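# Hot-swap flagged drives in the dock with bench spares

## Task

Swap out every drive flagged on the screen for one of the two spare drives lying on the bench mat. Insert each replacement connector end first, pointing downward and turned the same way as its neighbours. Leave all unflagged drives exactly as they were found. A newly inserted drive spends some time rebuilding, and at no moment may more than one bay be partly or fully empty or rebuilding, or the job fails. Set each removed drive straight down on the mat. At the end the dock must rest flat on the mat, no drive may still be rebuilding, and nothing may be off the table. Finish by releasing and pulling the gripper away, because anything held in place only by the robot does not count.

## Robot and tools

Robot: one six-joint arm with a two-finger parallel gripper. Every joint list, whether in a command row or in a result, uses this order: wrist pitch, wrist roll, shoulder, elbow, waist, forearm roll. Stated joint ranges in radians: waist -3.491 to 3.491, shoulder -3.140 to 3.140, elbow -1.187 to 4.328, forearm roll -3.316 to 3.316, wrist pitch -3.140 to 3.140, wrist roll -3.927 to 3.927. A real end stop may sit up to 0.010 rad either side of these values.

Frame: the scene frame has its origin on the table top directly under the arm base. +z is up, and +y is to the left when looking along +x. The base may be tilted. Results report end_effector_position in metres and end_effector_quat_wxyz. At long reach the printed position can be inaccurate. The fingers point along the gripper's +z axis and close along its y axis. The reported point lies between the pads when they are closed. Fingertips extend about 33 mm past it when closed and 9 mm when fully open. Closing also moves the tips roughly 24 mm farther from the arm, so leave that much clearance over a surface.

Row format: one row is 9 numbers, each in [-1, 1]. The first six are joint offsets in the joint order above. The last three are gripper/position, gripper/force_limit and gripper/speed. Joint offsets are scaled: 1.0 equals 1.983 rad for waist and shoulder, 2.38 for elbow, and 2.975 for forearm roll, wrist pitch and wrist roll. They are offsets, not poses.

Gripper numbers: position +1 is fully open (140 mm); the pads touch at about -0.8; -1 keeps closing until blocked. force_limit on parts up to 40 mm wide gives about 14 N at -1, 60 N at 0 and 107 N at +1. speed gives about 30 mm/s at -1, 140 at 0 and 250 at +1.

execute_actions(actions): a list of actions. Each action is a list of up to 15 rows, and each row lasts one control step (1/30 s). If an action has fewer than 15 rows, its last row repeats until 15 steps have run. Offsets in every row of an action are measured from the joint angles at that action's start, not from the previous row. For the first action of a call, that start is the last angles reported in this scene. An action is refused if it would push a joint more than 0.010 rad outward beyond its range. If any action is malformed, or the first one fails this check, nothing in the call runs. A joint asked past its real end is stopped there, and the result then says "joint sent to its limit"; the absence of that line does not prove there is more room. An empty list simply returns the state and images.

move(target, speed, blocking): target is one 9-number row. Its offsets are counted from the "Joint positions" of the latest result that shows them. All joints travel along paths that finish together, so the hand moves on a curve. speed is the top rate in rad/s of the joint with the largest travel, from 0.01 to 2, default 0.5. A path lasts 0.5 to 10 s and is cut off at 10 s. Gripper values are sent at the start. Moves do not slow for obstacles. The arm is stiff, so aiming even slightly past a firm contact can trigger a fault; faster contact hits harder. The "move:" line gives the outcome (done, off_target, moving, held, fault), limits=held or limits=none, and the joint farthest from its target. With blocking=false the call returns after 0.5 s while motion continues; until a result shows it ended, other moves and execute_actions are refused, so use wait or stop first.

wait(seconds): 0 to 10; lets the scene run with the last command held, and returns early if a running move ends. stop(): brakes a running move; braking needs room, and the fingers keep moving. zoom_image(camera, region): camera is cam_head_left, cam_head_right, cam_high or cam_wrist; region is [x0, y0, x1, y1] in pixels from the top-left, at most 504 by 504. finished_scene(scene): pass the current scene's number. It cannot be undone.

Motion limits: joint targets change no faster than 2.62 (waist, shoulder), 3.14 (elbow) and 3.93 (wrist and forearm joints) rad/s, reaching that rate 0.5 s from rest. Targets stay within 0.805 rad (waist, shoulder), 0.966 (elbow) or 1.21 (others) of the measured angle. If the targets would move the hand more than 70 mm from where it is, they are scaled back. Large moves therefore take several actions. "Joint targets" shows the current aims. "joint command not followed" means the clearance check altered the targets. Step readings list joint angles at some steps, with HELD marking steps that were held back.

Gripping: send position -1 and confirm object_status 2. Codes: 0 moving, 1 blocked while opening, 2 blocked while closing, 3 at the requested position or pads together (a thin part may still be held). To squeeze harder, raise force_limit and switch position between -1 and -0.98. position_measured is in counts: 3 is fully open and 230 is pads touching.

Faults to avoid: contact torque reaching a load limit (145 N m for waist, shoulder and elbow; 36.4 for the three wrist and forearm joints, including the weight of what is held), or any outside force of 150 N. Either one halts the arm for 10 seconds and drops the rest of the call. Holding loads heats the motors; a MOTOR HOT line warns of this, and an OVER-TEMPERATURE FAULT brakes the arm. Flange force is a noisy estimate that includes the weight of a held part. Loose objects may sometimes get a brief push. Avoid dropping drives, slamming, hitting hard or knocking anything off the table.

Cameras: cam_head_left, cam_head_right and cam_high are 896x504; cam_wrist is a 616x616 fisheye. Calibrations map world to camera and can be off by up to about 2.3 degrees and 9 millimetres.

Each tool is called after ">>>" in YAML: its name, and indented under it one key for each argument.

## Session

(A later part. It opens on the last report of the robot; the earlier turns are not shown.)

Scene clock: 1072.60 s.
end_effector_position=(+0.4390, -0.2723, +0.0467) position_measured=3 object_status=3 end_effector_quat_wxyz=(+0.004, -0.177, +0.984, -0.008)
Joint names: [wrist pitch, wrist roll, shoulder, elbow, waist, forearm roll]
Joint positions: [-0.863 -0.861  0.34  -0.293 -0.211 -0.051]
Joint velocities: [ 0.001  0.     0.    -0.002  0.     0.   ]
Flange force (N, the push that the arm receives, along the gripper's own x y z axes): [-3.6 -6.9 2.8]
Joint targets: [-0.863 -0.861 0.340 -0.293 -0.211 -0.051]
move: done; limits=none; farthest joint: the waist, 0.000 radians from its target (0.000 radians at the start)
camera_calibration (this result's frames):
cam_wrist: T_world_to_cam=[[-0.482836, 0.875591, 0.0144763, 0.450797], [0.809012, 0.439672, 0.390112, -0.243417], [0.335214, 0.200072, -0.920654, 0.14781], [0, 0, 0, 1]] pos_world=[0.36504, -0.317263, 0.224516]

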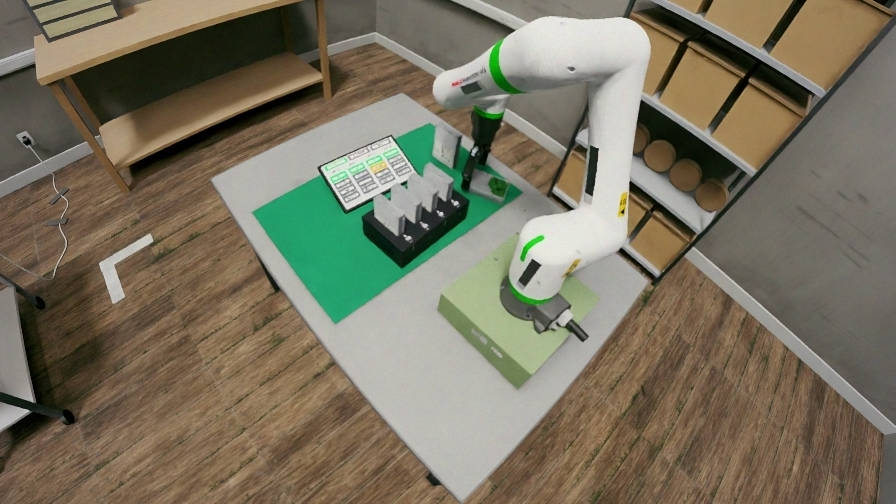

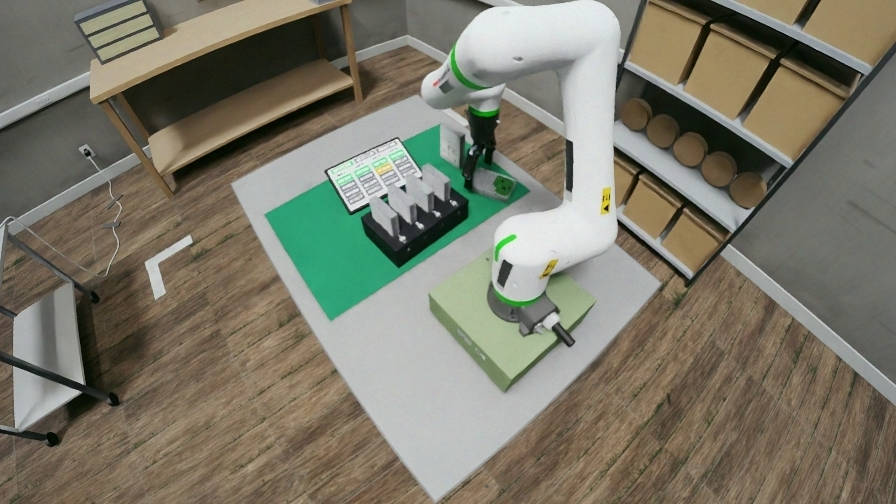

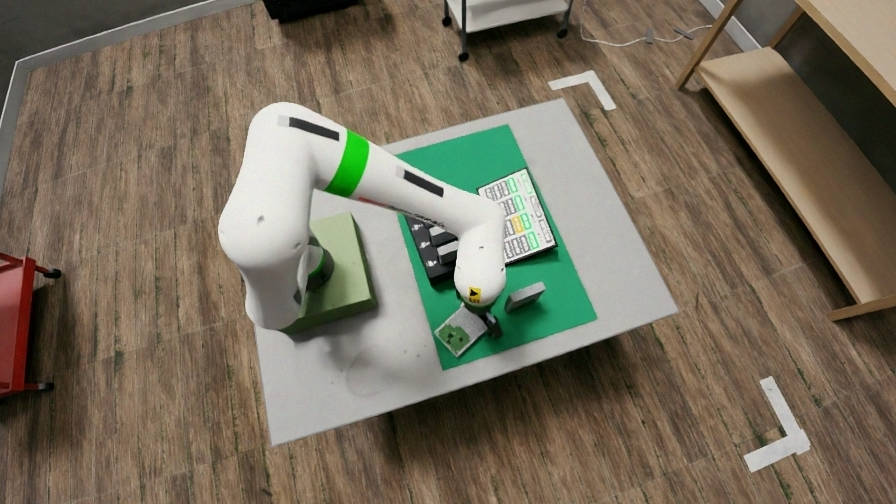

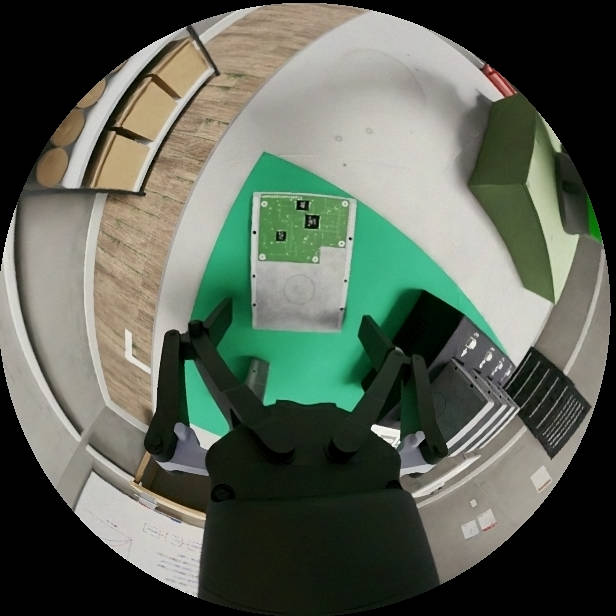

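>>> move:
  target: [0.013,0,0.011,-0.0065,0,0,1,0,0]
  speed: 0.1

>>> execute_actions:
  actions:
    - [[0,0,0,0,0,0,-1,0.6,0]]
    - [[0,0,0,0,0,0,-1,0.6,0]]
    - [[0,0,0,0,0,0,-1,0.6,0]]

Scene clock: 1078.60 s.
end_effector_position=(+0.4368, -0.2729, +0.0311) position_measured=3 object_status=3 end_effector_quat_wxyz=(+0.004, -0.176, +0.984, -0.009)
Joint names: [wrist pitch, wrist roll, shoulder, elbow, waist, forearm roll]
Joint positions: [-0.825 -0.861  0.362 -0.308 -0.211 -0.051]
Joint velocities: [-0.     0.002 -0.     0.001 -0.    -0.001]
Flange force (N, the push that the arm receives, along the gripper's own x y z axes): [-6.4 -6.1 3.2]
Joint targets: [-0.825 -0.861 0.362 -0.309 -0.211 -0.051]
move: done; limits=none; farthest joint: the waist, 0.000 radians from its target (0.000 radians at the start)
camera_calibration (this result's frames):
cam_wrist: T_world_to_cam=[[-0.48157, 0.876317, 0.0126204, 0.450091], [0.809284, 0.439114, 0.390177, -0.235567], [0.336377, 0.198111, -0.920653, 0.133331], [0, 0, 0, 1]] pos_world=[0.362542, -0.317396, 0.208985]

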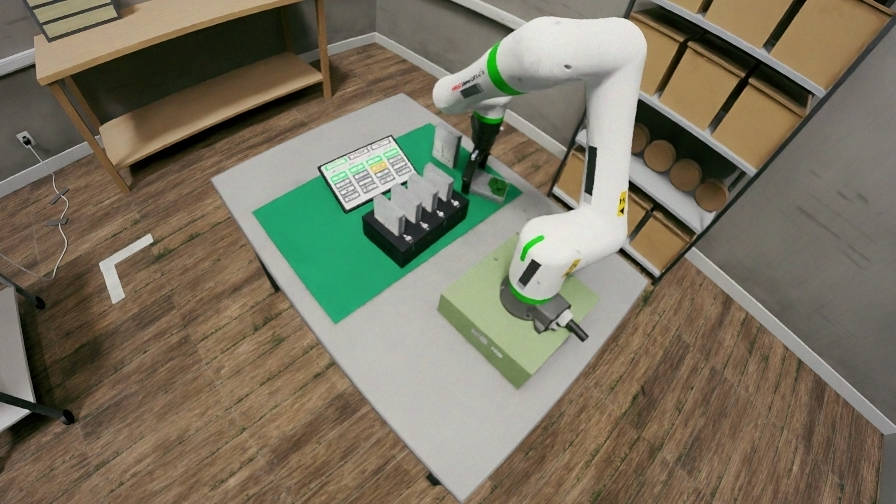

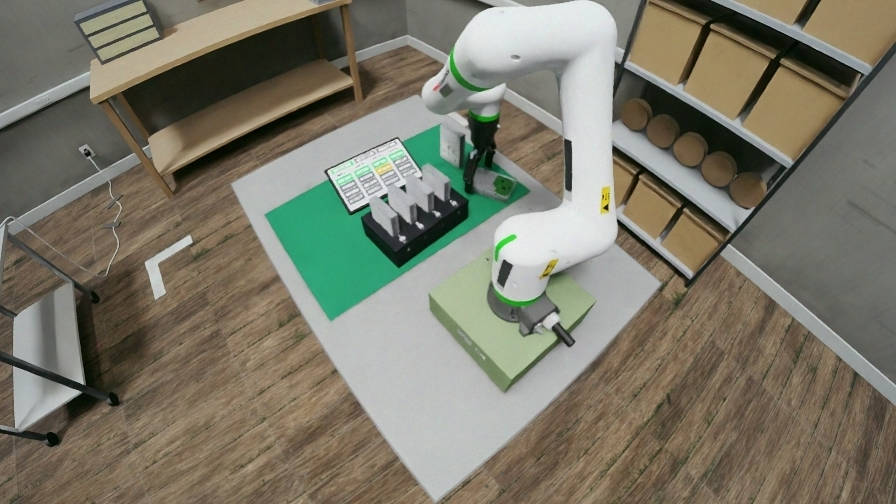

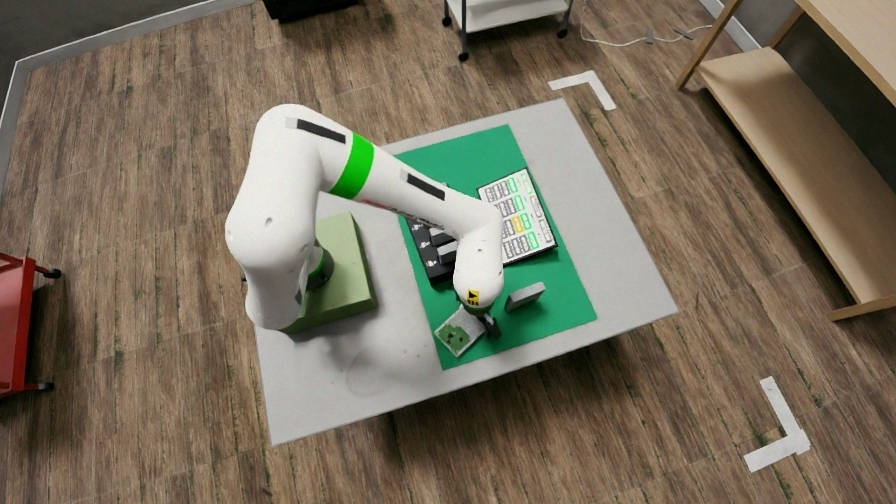

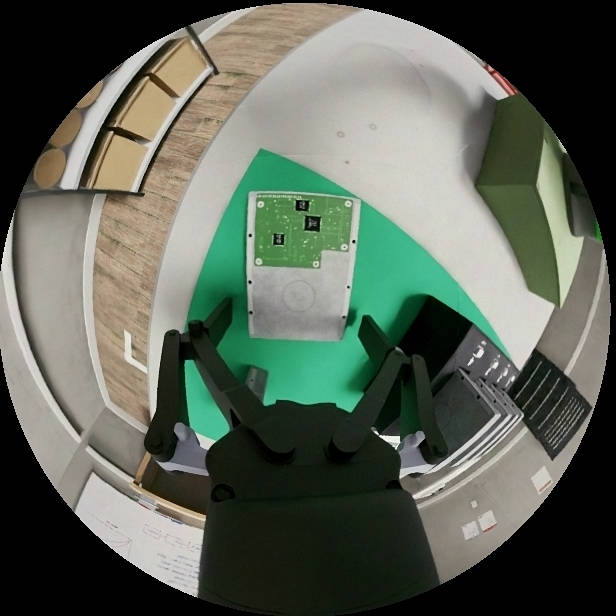

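Scene clock: 1080.10 s.
end_effector_position=(+0.4369, -0.2729, +0.0314) position_measured=77 object_status=2 end_effector_quat_wxyz=(+0.004, -0.176, +0.984, -0.009)
Joint names: [wrist pitch, wrist roll, shoulder, elbow, waist, forearm roll]
Joint positions: [-0.824 -0.861  0.362 -0.308 -0.211 -0.051]
Joint velocities: [ 0.001  0.001  0.     0.001 -0.    -0.001]
Flange force (N, the push that the arm receives, along the gripper's own x y z axes): [3.3 3.4 -67.4]
Flange force at the end of the 1st action (N, along the gripper's axes at the end of the call): [5.7 5.2 -66.0]
Flange force at the end of the 2nd action (N, along the gripper's axes at the end of the call): [4.9 6.1 -67.6]
Joint targets: [-0.824 -0.861 0.362 -0.308 -0.211 -0.051]
Step readings (joint positions; steps 1 to 15: 1st action; 16 to 30: 2nd action; 31 to 45: 3rd action):
0: [-0.825 -0.861 0.362 -0.308 -0.211 -0.051]
1: [-0.825 -0.861 0.362 -0.308 -0.211 -0.051]
2: [-0.825 -0.861 0.362 -0.308 -0.211 -0.051]
4: [-0.825 -0.861 0.362 -0.308 -0.211 -0.051]
8: [-0.825 -0.861 0.362 -0.308 -0.211 -0.051]
15: [-0.824 -0.861 0.362 -0.308 -0.211 -0.051]
16: [-0.824 -0.861 0.362 -0.308 -0.211 -0.051]
17: [-0.824 -0.861 0.362 -0.308 -0.211 -0.051]
19: [-0.824 -0.861 0.362 -0.308 -0.211 -0.051]
23: [-0.824 -0.861 0.362 -0.308 -0.211 -0.051]
30: [-0.824 -0.861 0.362 -0.308 -0.211 -0.051]
31: [-0.824 -0.861 0.362 -0.308 -0.211 -0.051]
32: [-0.824 -0.861 0.362 -0.308 -0.211 -0.051]
34: [-0.824 -0.861 0.362 -0.308 -0.211 -0.051]
38: [-0.824 -0.861 0.362 -0.308 -0.211 -0.051]
45: Joint positions above
camera_calibration (this result's frames):
cam_wrist: T_world_to_cam=[[-0.48168, 0.876263, 0.0121856, 0.450277], [0.809044, 0.4393, 0.390467, -0.235608], [0.336798, 0.197939, -0.920536, 0.133249], [0, 0, 0, 1]] pos_world=[0.362628, -0.317433, 0.20917]

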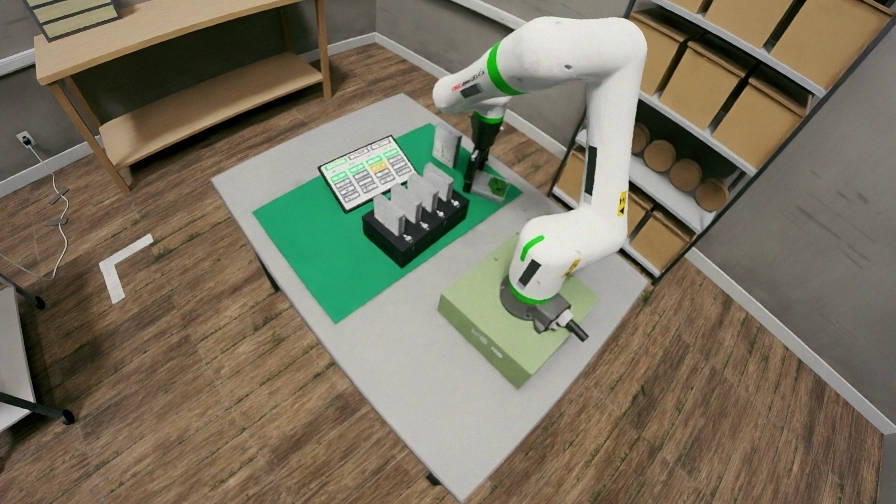

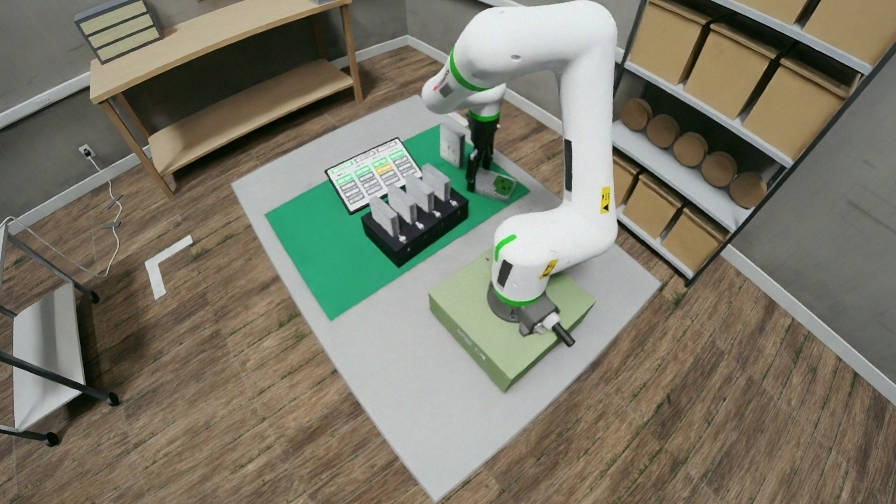

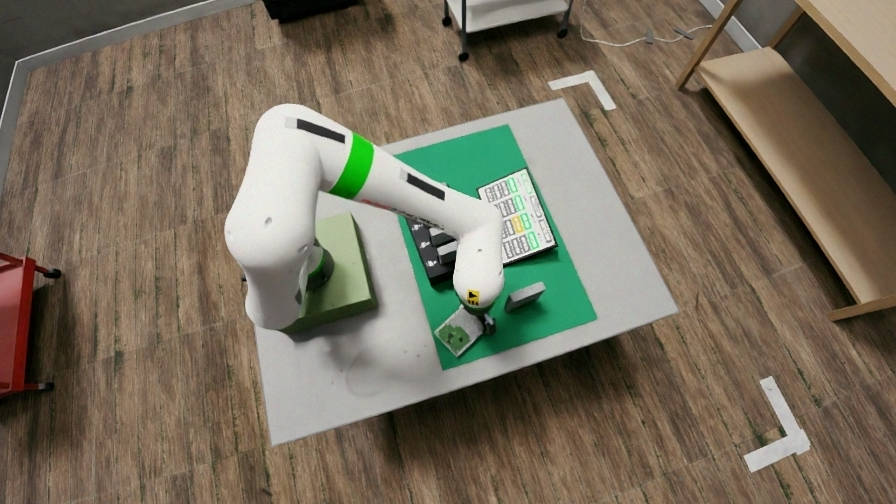

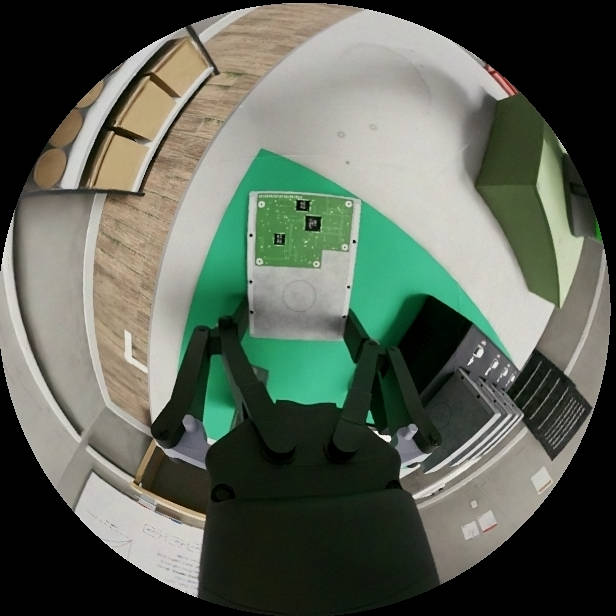

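>>> move:
  target: [-0.192,0,-0.132,0.129,0,0,-1,0.6,0]
  speed: 0.4

>>> move:
  target: [0,0,0,0,0,0,-1,0.6,0]
  speed: 0.4

Scene clock: 1089.03 s.
end_effector_position=(+0.4461, -0.2582, +0.2779) position_measured=78 object_status=2 end_effector_quat_wxyz=(+0.006, -0.189, +0.982, -0.003)
Joint names: [wrist pitch, wrist roll, shoulder, elbow, waist, forearm roll]
Joint positions: [-1.396 -0.861  0.1   -0.001 -0.211 -0.051]
Joint velocities: [ 0.001 -0.002  0.     0.002 -0.     0.   ]
Flange force (N, the push that the arm receives, along the gripper's own x y z axes): [-5.6 -10.6 1.6]
Joint targets: [-1.396 -0.861 0.100 -0.001 -0.211 -0.051]
move: done; limits=none; farthest joint: the waist, 0.000 radians from its target (0.000 radians at the start)
camera_calibration (this result's frames):
cam_wrist: T_world_to_cam=[[-0.504051, 0.863378, 0.0226108, 0.442563], [0.797082, 0.454948, 0.397093, -0.338178], [0.332554, 0.218178, -0.9175, 0.360448], [0, 0, 0, 1]] pos_world=[0.372762, -0.306887, 0.454992]

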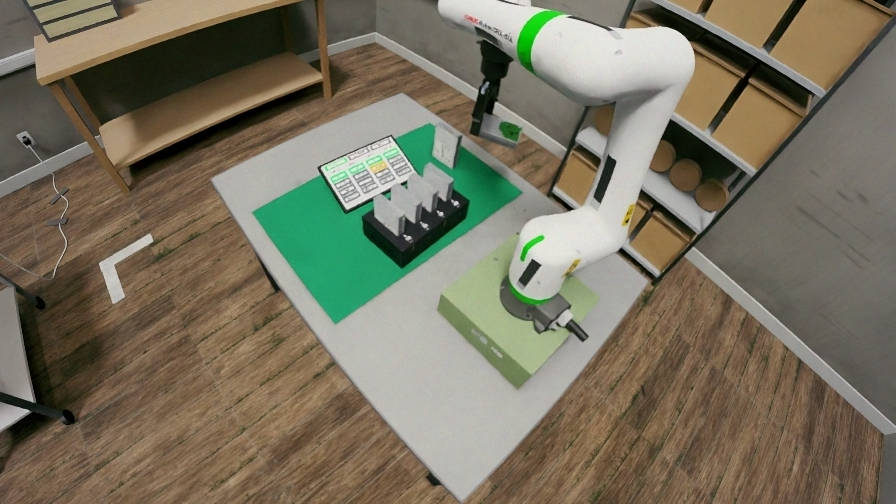

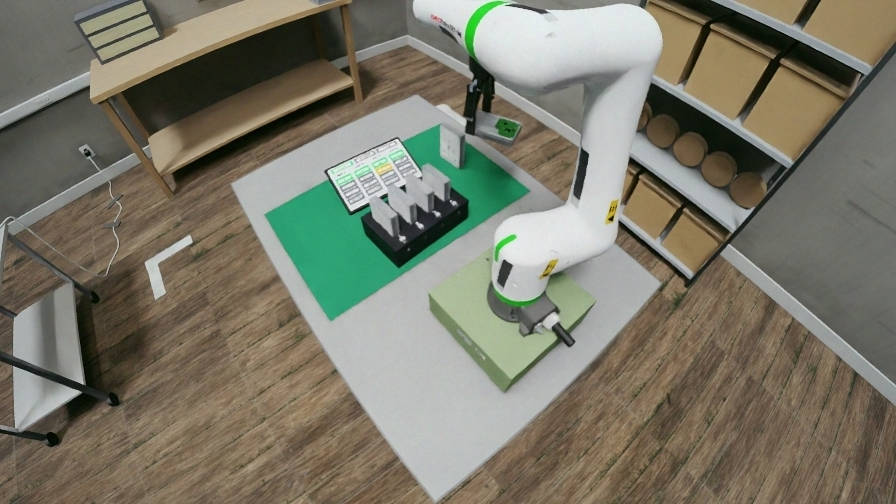

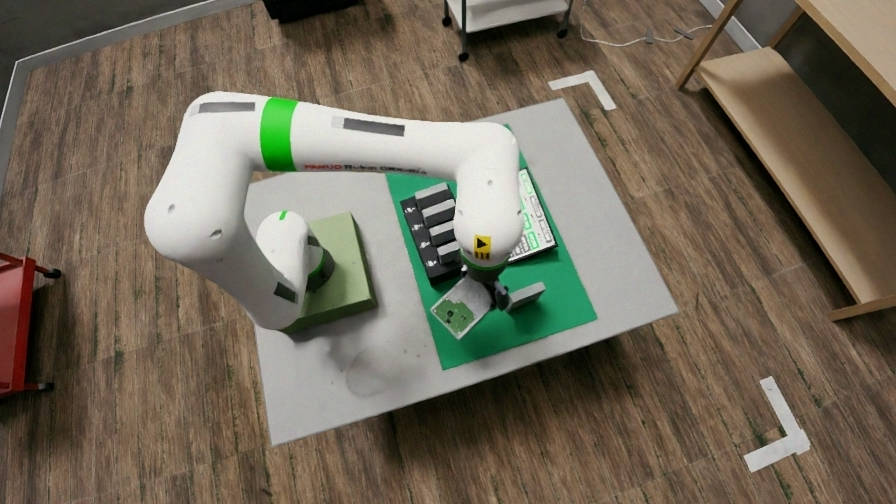

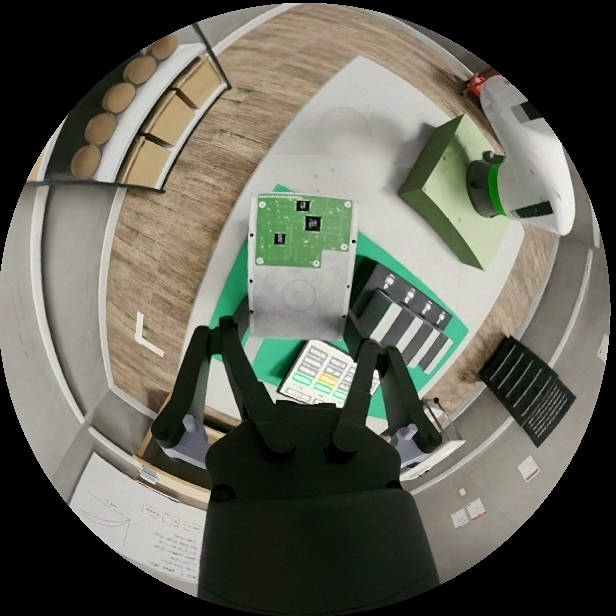

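Scene clock: 1089.53 s.
end_effector_position=(+0.4461, -0.2582, +0.2778) position_measured=78 object_status=2 end_effector_quat_wxyz=(+0.006, -0.189, +0.982, -0.003)
Joint names: [wrist pitch, wrist roll, shoulder, elbow, waist, forearm roll]
Joint positions: [-1.396 -0.861  0.1   -0.001 -0.211 -0.051]
Joint velocities: [-0.001 -0.001  0.     0.001  0.    -0.001]
Flange force (N, the push that the arm receives, along the gripper's own x y z axes): [-7.4 -9.2 2.7]
Joint targets: [-1.396 -0.861 0.100 -0.001 -0.211 -0.051]
move: done; limits=none; farthest joint: the waist, 0.000 radians from its target (0.000 radians at the start)
camera_calibration (this result's frames):
cam_wrist: T_world_to_cam=[[-0.50405, 0.863378, 0.0226265, 0.44256], [0.79709, 0.454945, 0.39708, -0.338176], [0.332537, 0.218184, -0.917505, 0.360449], [0, 0, 0, 1]] pos_world=[0.372767, -0.306889, 0.454983]

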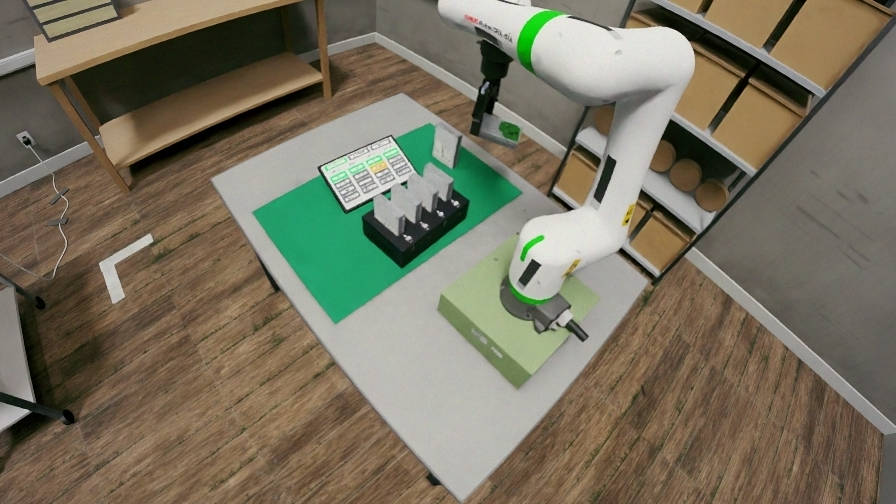

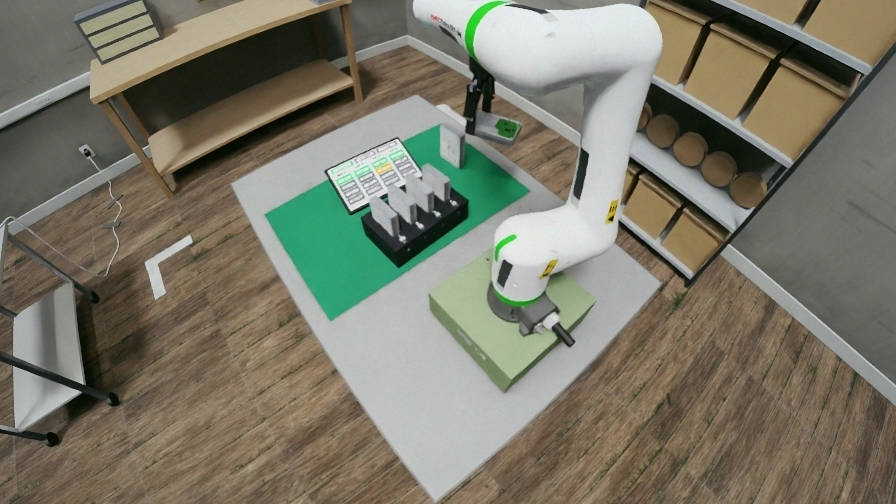

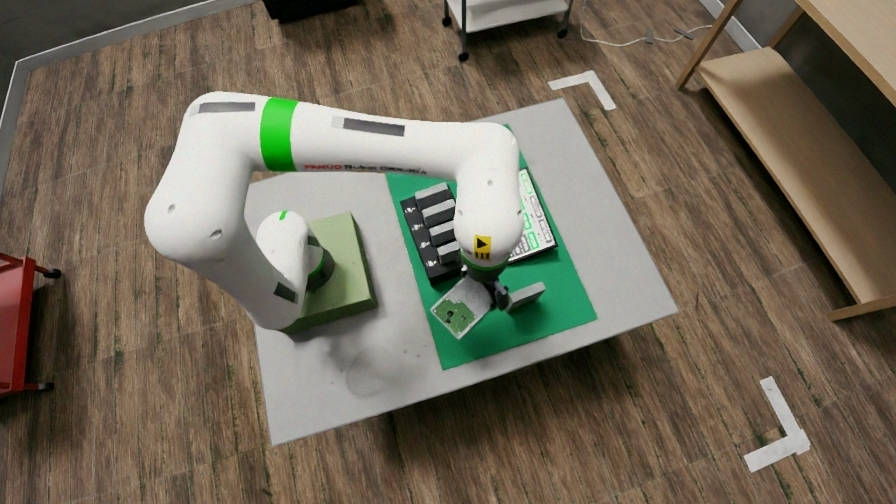

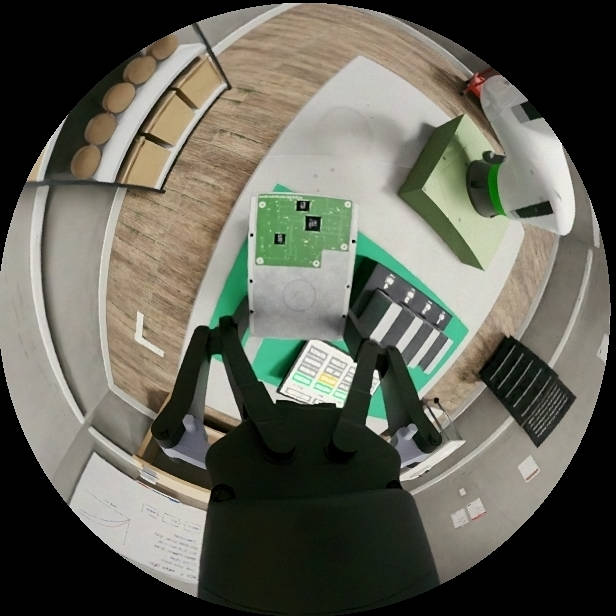

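>>> move:
  target: [0,-0.239,0,0,0.618,0.032,-1,0.6,0]
  speed: 0.7

Scene clock: 1096.63 s.
end_effector_position=(+0.4345, +0.3039, +0.2752) position_measured=78 object_status=2 end_effector_quat_wxyz=(+0.004, -0.438, +0.899, -0.000)
Joint names: [wrist pitch, wrist roll, shoulder, elbow, waist, forearm roll]
Joint positions: [-1.396 -1.572  0.1   -0.001  1.015  0.045]
Joint velocities: [-0.001  0.001 -0.     0.     0.001  0.001]
Flange force (N, the push that the arm receives, along the gripper's own x y z axes): [-12.8 -2.5 0.7]
Joint targets: [-1.396 -1.572 0.100 -0.001 1.015 0.044]
move: done; limits=none; farthest joint: the waist, 0.000 radians from its target (1.225 radians at the start)
camera_calibration (this result's frames):
cam_wrist: T_world_to_cam=[[-0.869949, 0.492358, 0.027772, 0.221744], [0.462183, 0.794404, 0.394094, -0.540435], [0.171973, 0.355677, -0.918651, 0.267515], [0, 0, 0, 1]] pos_world=[0.396681, 0.224997, 0.452576]

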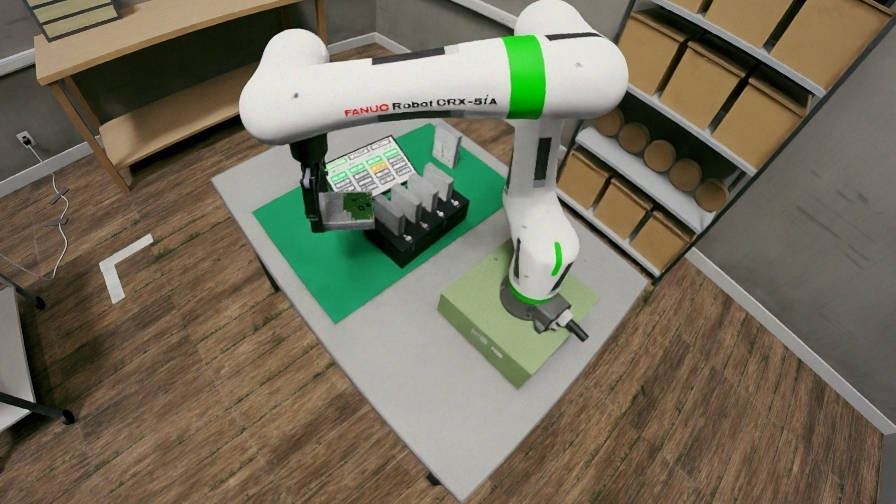

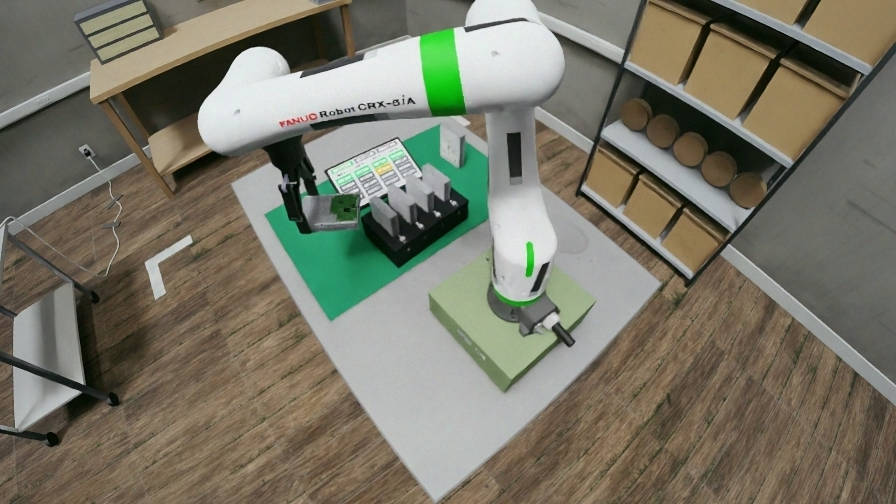

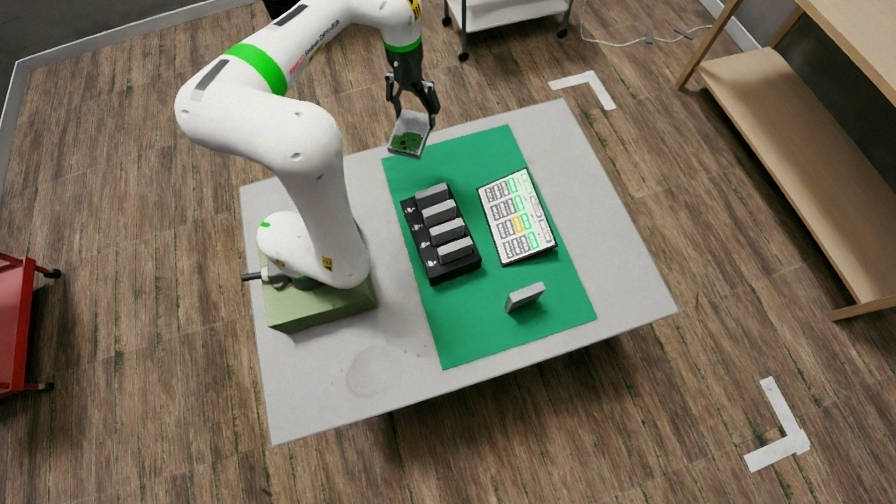

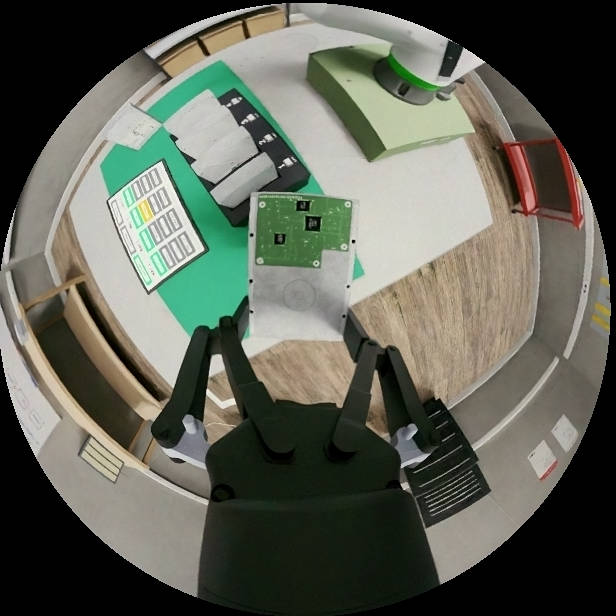

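>>> move:
  target: [0.1896,0,0.112,-0.143,0,0,-1,0.6,0]
  speed: 0.25

>>> execute_actions:
  actions:
    - [[0,0,0,0,0,0,1,0,-0.5]]
    - [[0,0,0,0,0,0,1,0,-0.5]]

Scene clock: 1104.40 s.
end_effector_position=(+0.4159, +0.3022, +0.0341) position_measured=78 object_status=2 end_effector_quat_wxyz=(+0.002, -0.448, +0.894, +0.005)
Joint names: [wrist pitch, wrist roll, shoulder, elbow, waist, forearm roll]
Joint positions: [-0.832 -1.572  0.322 -0.342  1.015  0.045]
Joint velocities: [-0.    -0.002 -0.    -0.    -0.     0.002]
Flange force (N, the push that the arm receives, along the gripper's own x y z axes): [-4.4 -2.4 4.8]
Joint targets: [-0.832 -1.572 0.322 -0.342 1.015 0.045]
move: done; limits=none; farthest joint: the waist, 0.000 radians from its target (0.000 radians at the start)
camera_calibration (this result's frames):
cam_wrist: T_world_to_cam=[[-0.880451, 0.47261, 0.0380289, 0.223052], [0.44728, 0.801291, 0.397333, -0.431474], [0.157311, 0.366842, -0.916886, 0.0525109], [0, 0, 0, 1]] pos_world=[0.381115, 0.221056, 0.211103]

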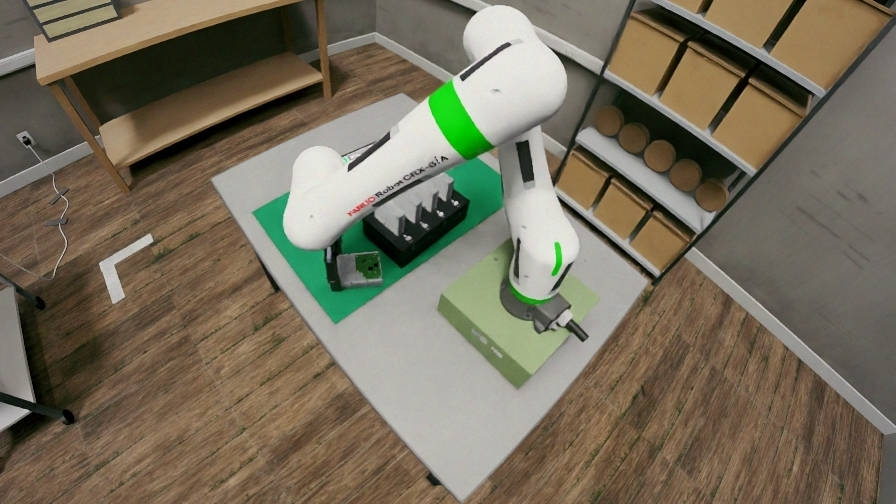

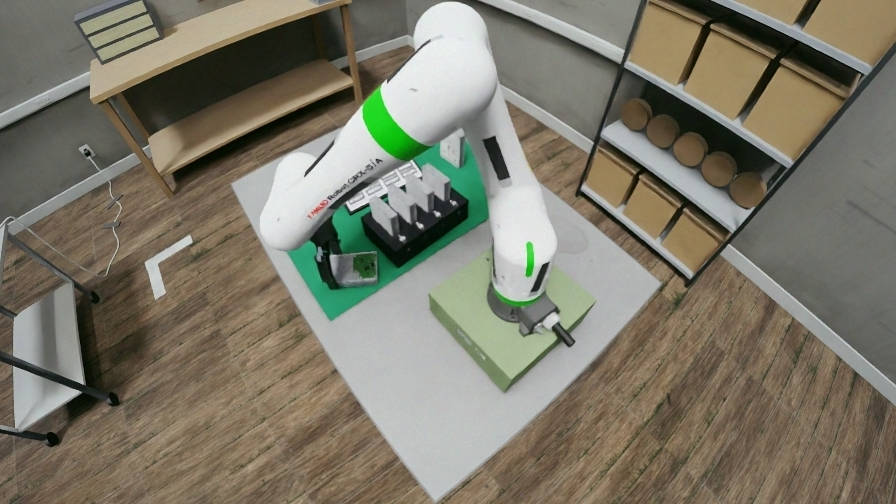

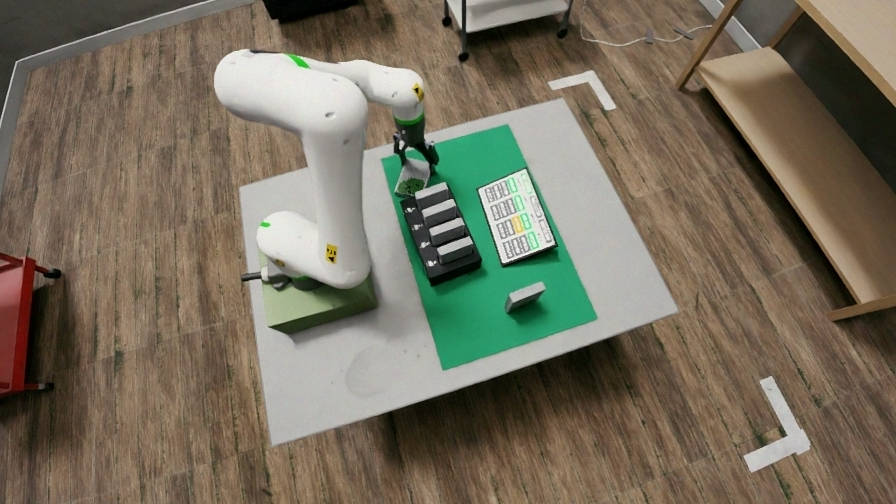

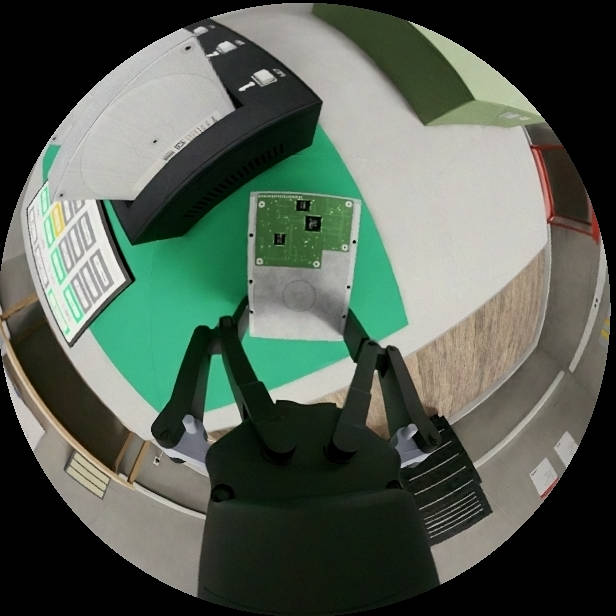

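Scene clock: 1105.40 s.
end_effector_position=(+0.4159, +0.3022, +0.0341) position_measured=3 object_status=3 end_effector_quat_wxyz=(+0.002, -0.448, +0.894, +0.005)
Joint names: [wrist pitch, wrist roll, shoulder, elbow, waist, forearm roll]
Joint positions: [-0.832 -1.572  0.322 -0.342  1.015  0.045]
Joint velocities: [ 0.001  0.002 -0.     0.002 -0.     0.002]
Flange force (N, the push that the arm receives, along the gripper's own x y z axes): [-9.5 -3.2 1.7]
Flange force at the end of the 1st action (N, along the gripper's axes at the end of the call): [-8.0 -3.4 2.4]
Joint targets: [-0.832 -1.572 0.322 -0.342 1.015 0.045]
Step readings (joint positions; steps 1 to 15: 1st action; 16 to 30: 2nd action):
0: [-0.832 -1.572 0.322 -0.342 1.015 0.045]
1: [-0.832 -1.572 0.322 -0.342 1.015 0.045]
2: [-0.832 -1.572 0.322 -0.342 1.015 0.045]
4: [-0.832 -1.572 0.322 -0.342 1.015 0.045]
8: [-0.832 -1.572 0.322 -0.342 1.015 0.045]
15: [-0.832 -1.572 0.322 -0.342 1.015 0.045]
16: [-0.832 -1.572 0.322 -0.342 1.015 0.045]
17: [-0.832 -1.572 0.322 -0.342 1.015 0.045]
19: [-0.832 -1.572 0.322 -0.342 1.015 0.045]
23: [-0.832 -1.572 0.322 -0.342 1.015 0.045]
30: Joint positions above
camera_calibration (this result's frames):
cam_wrist: T_world_to_cam=[[-0.880452, 0.472608, 0.0380226, 0.223054], [0.447269, 0.801276, 0.397375, -0.431474], [0.157336, 0.366876, -0.916868, 0.0524803], [0, 0, 0, 1]] pos_world=[0.381117, 0.221059, 0.211094]

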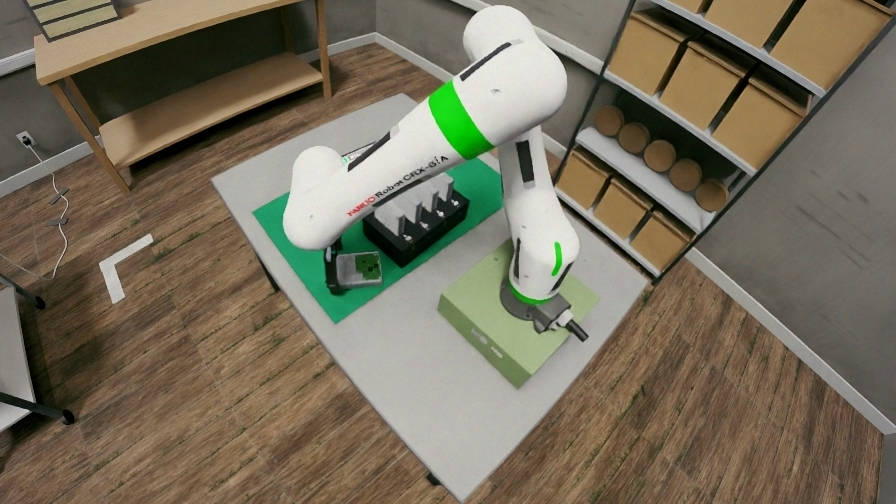

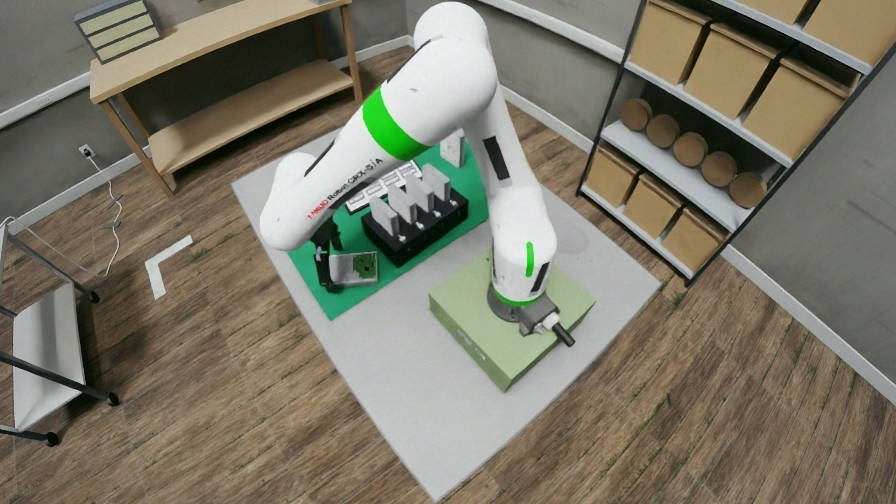

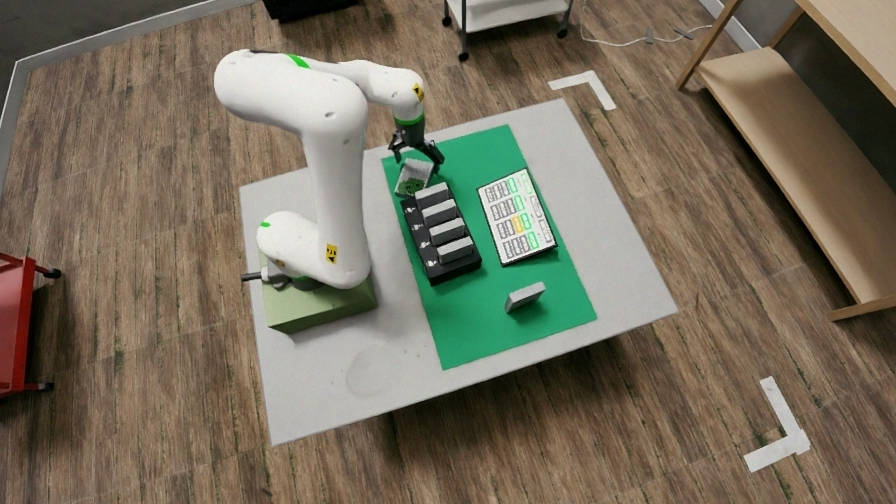

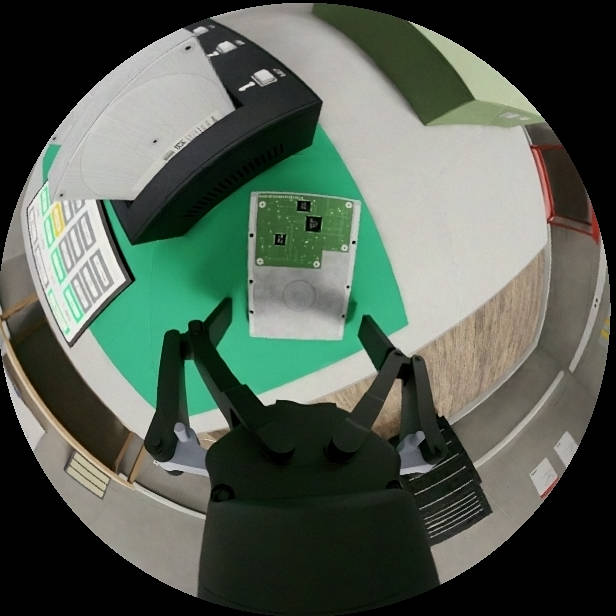

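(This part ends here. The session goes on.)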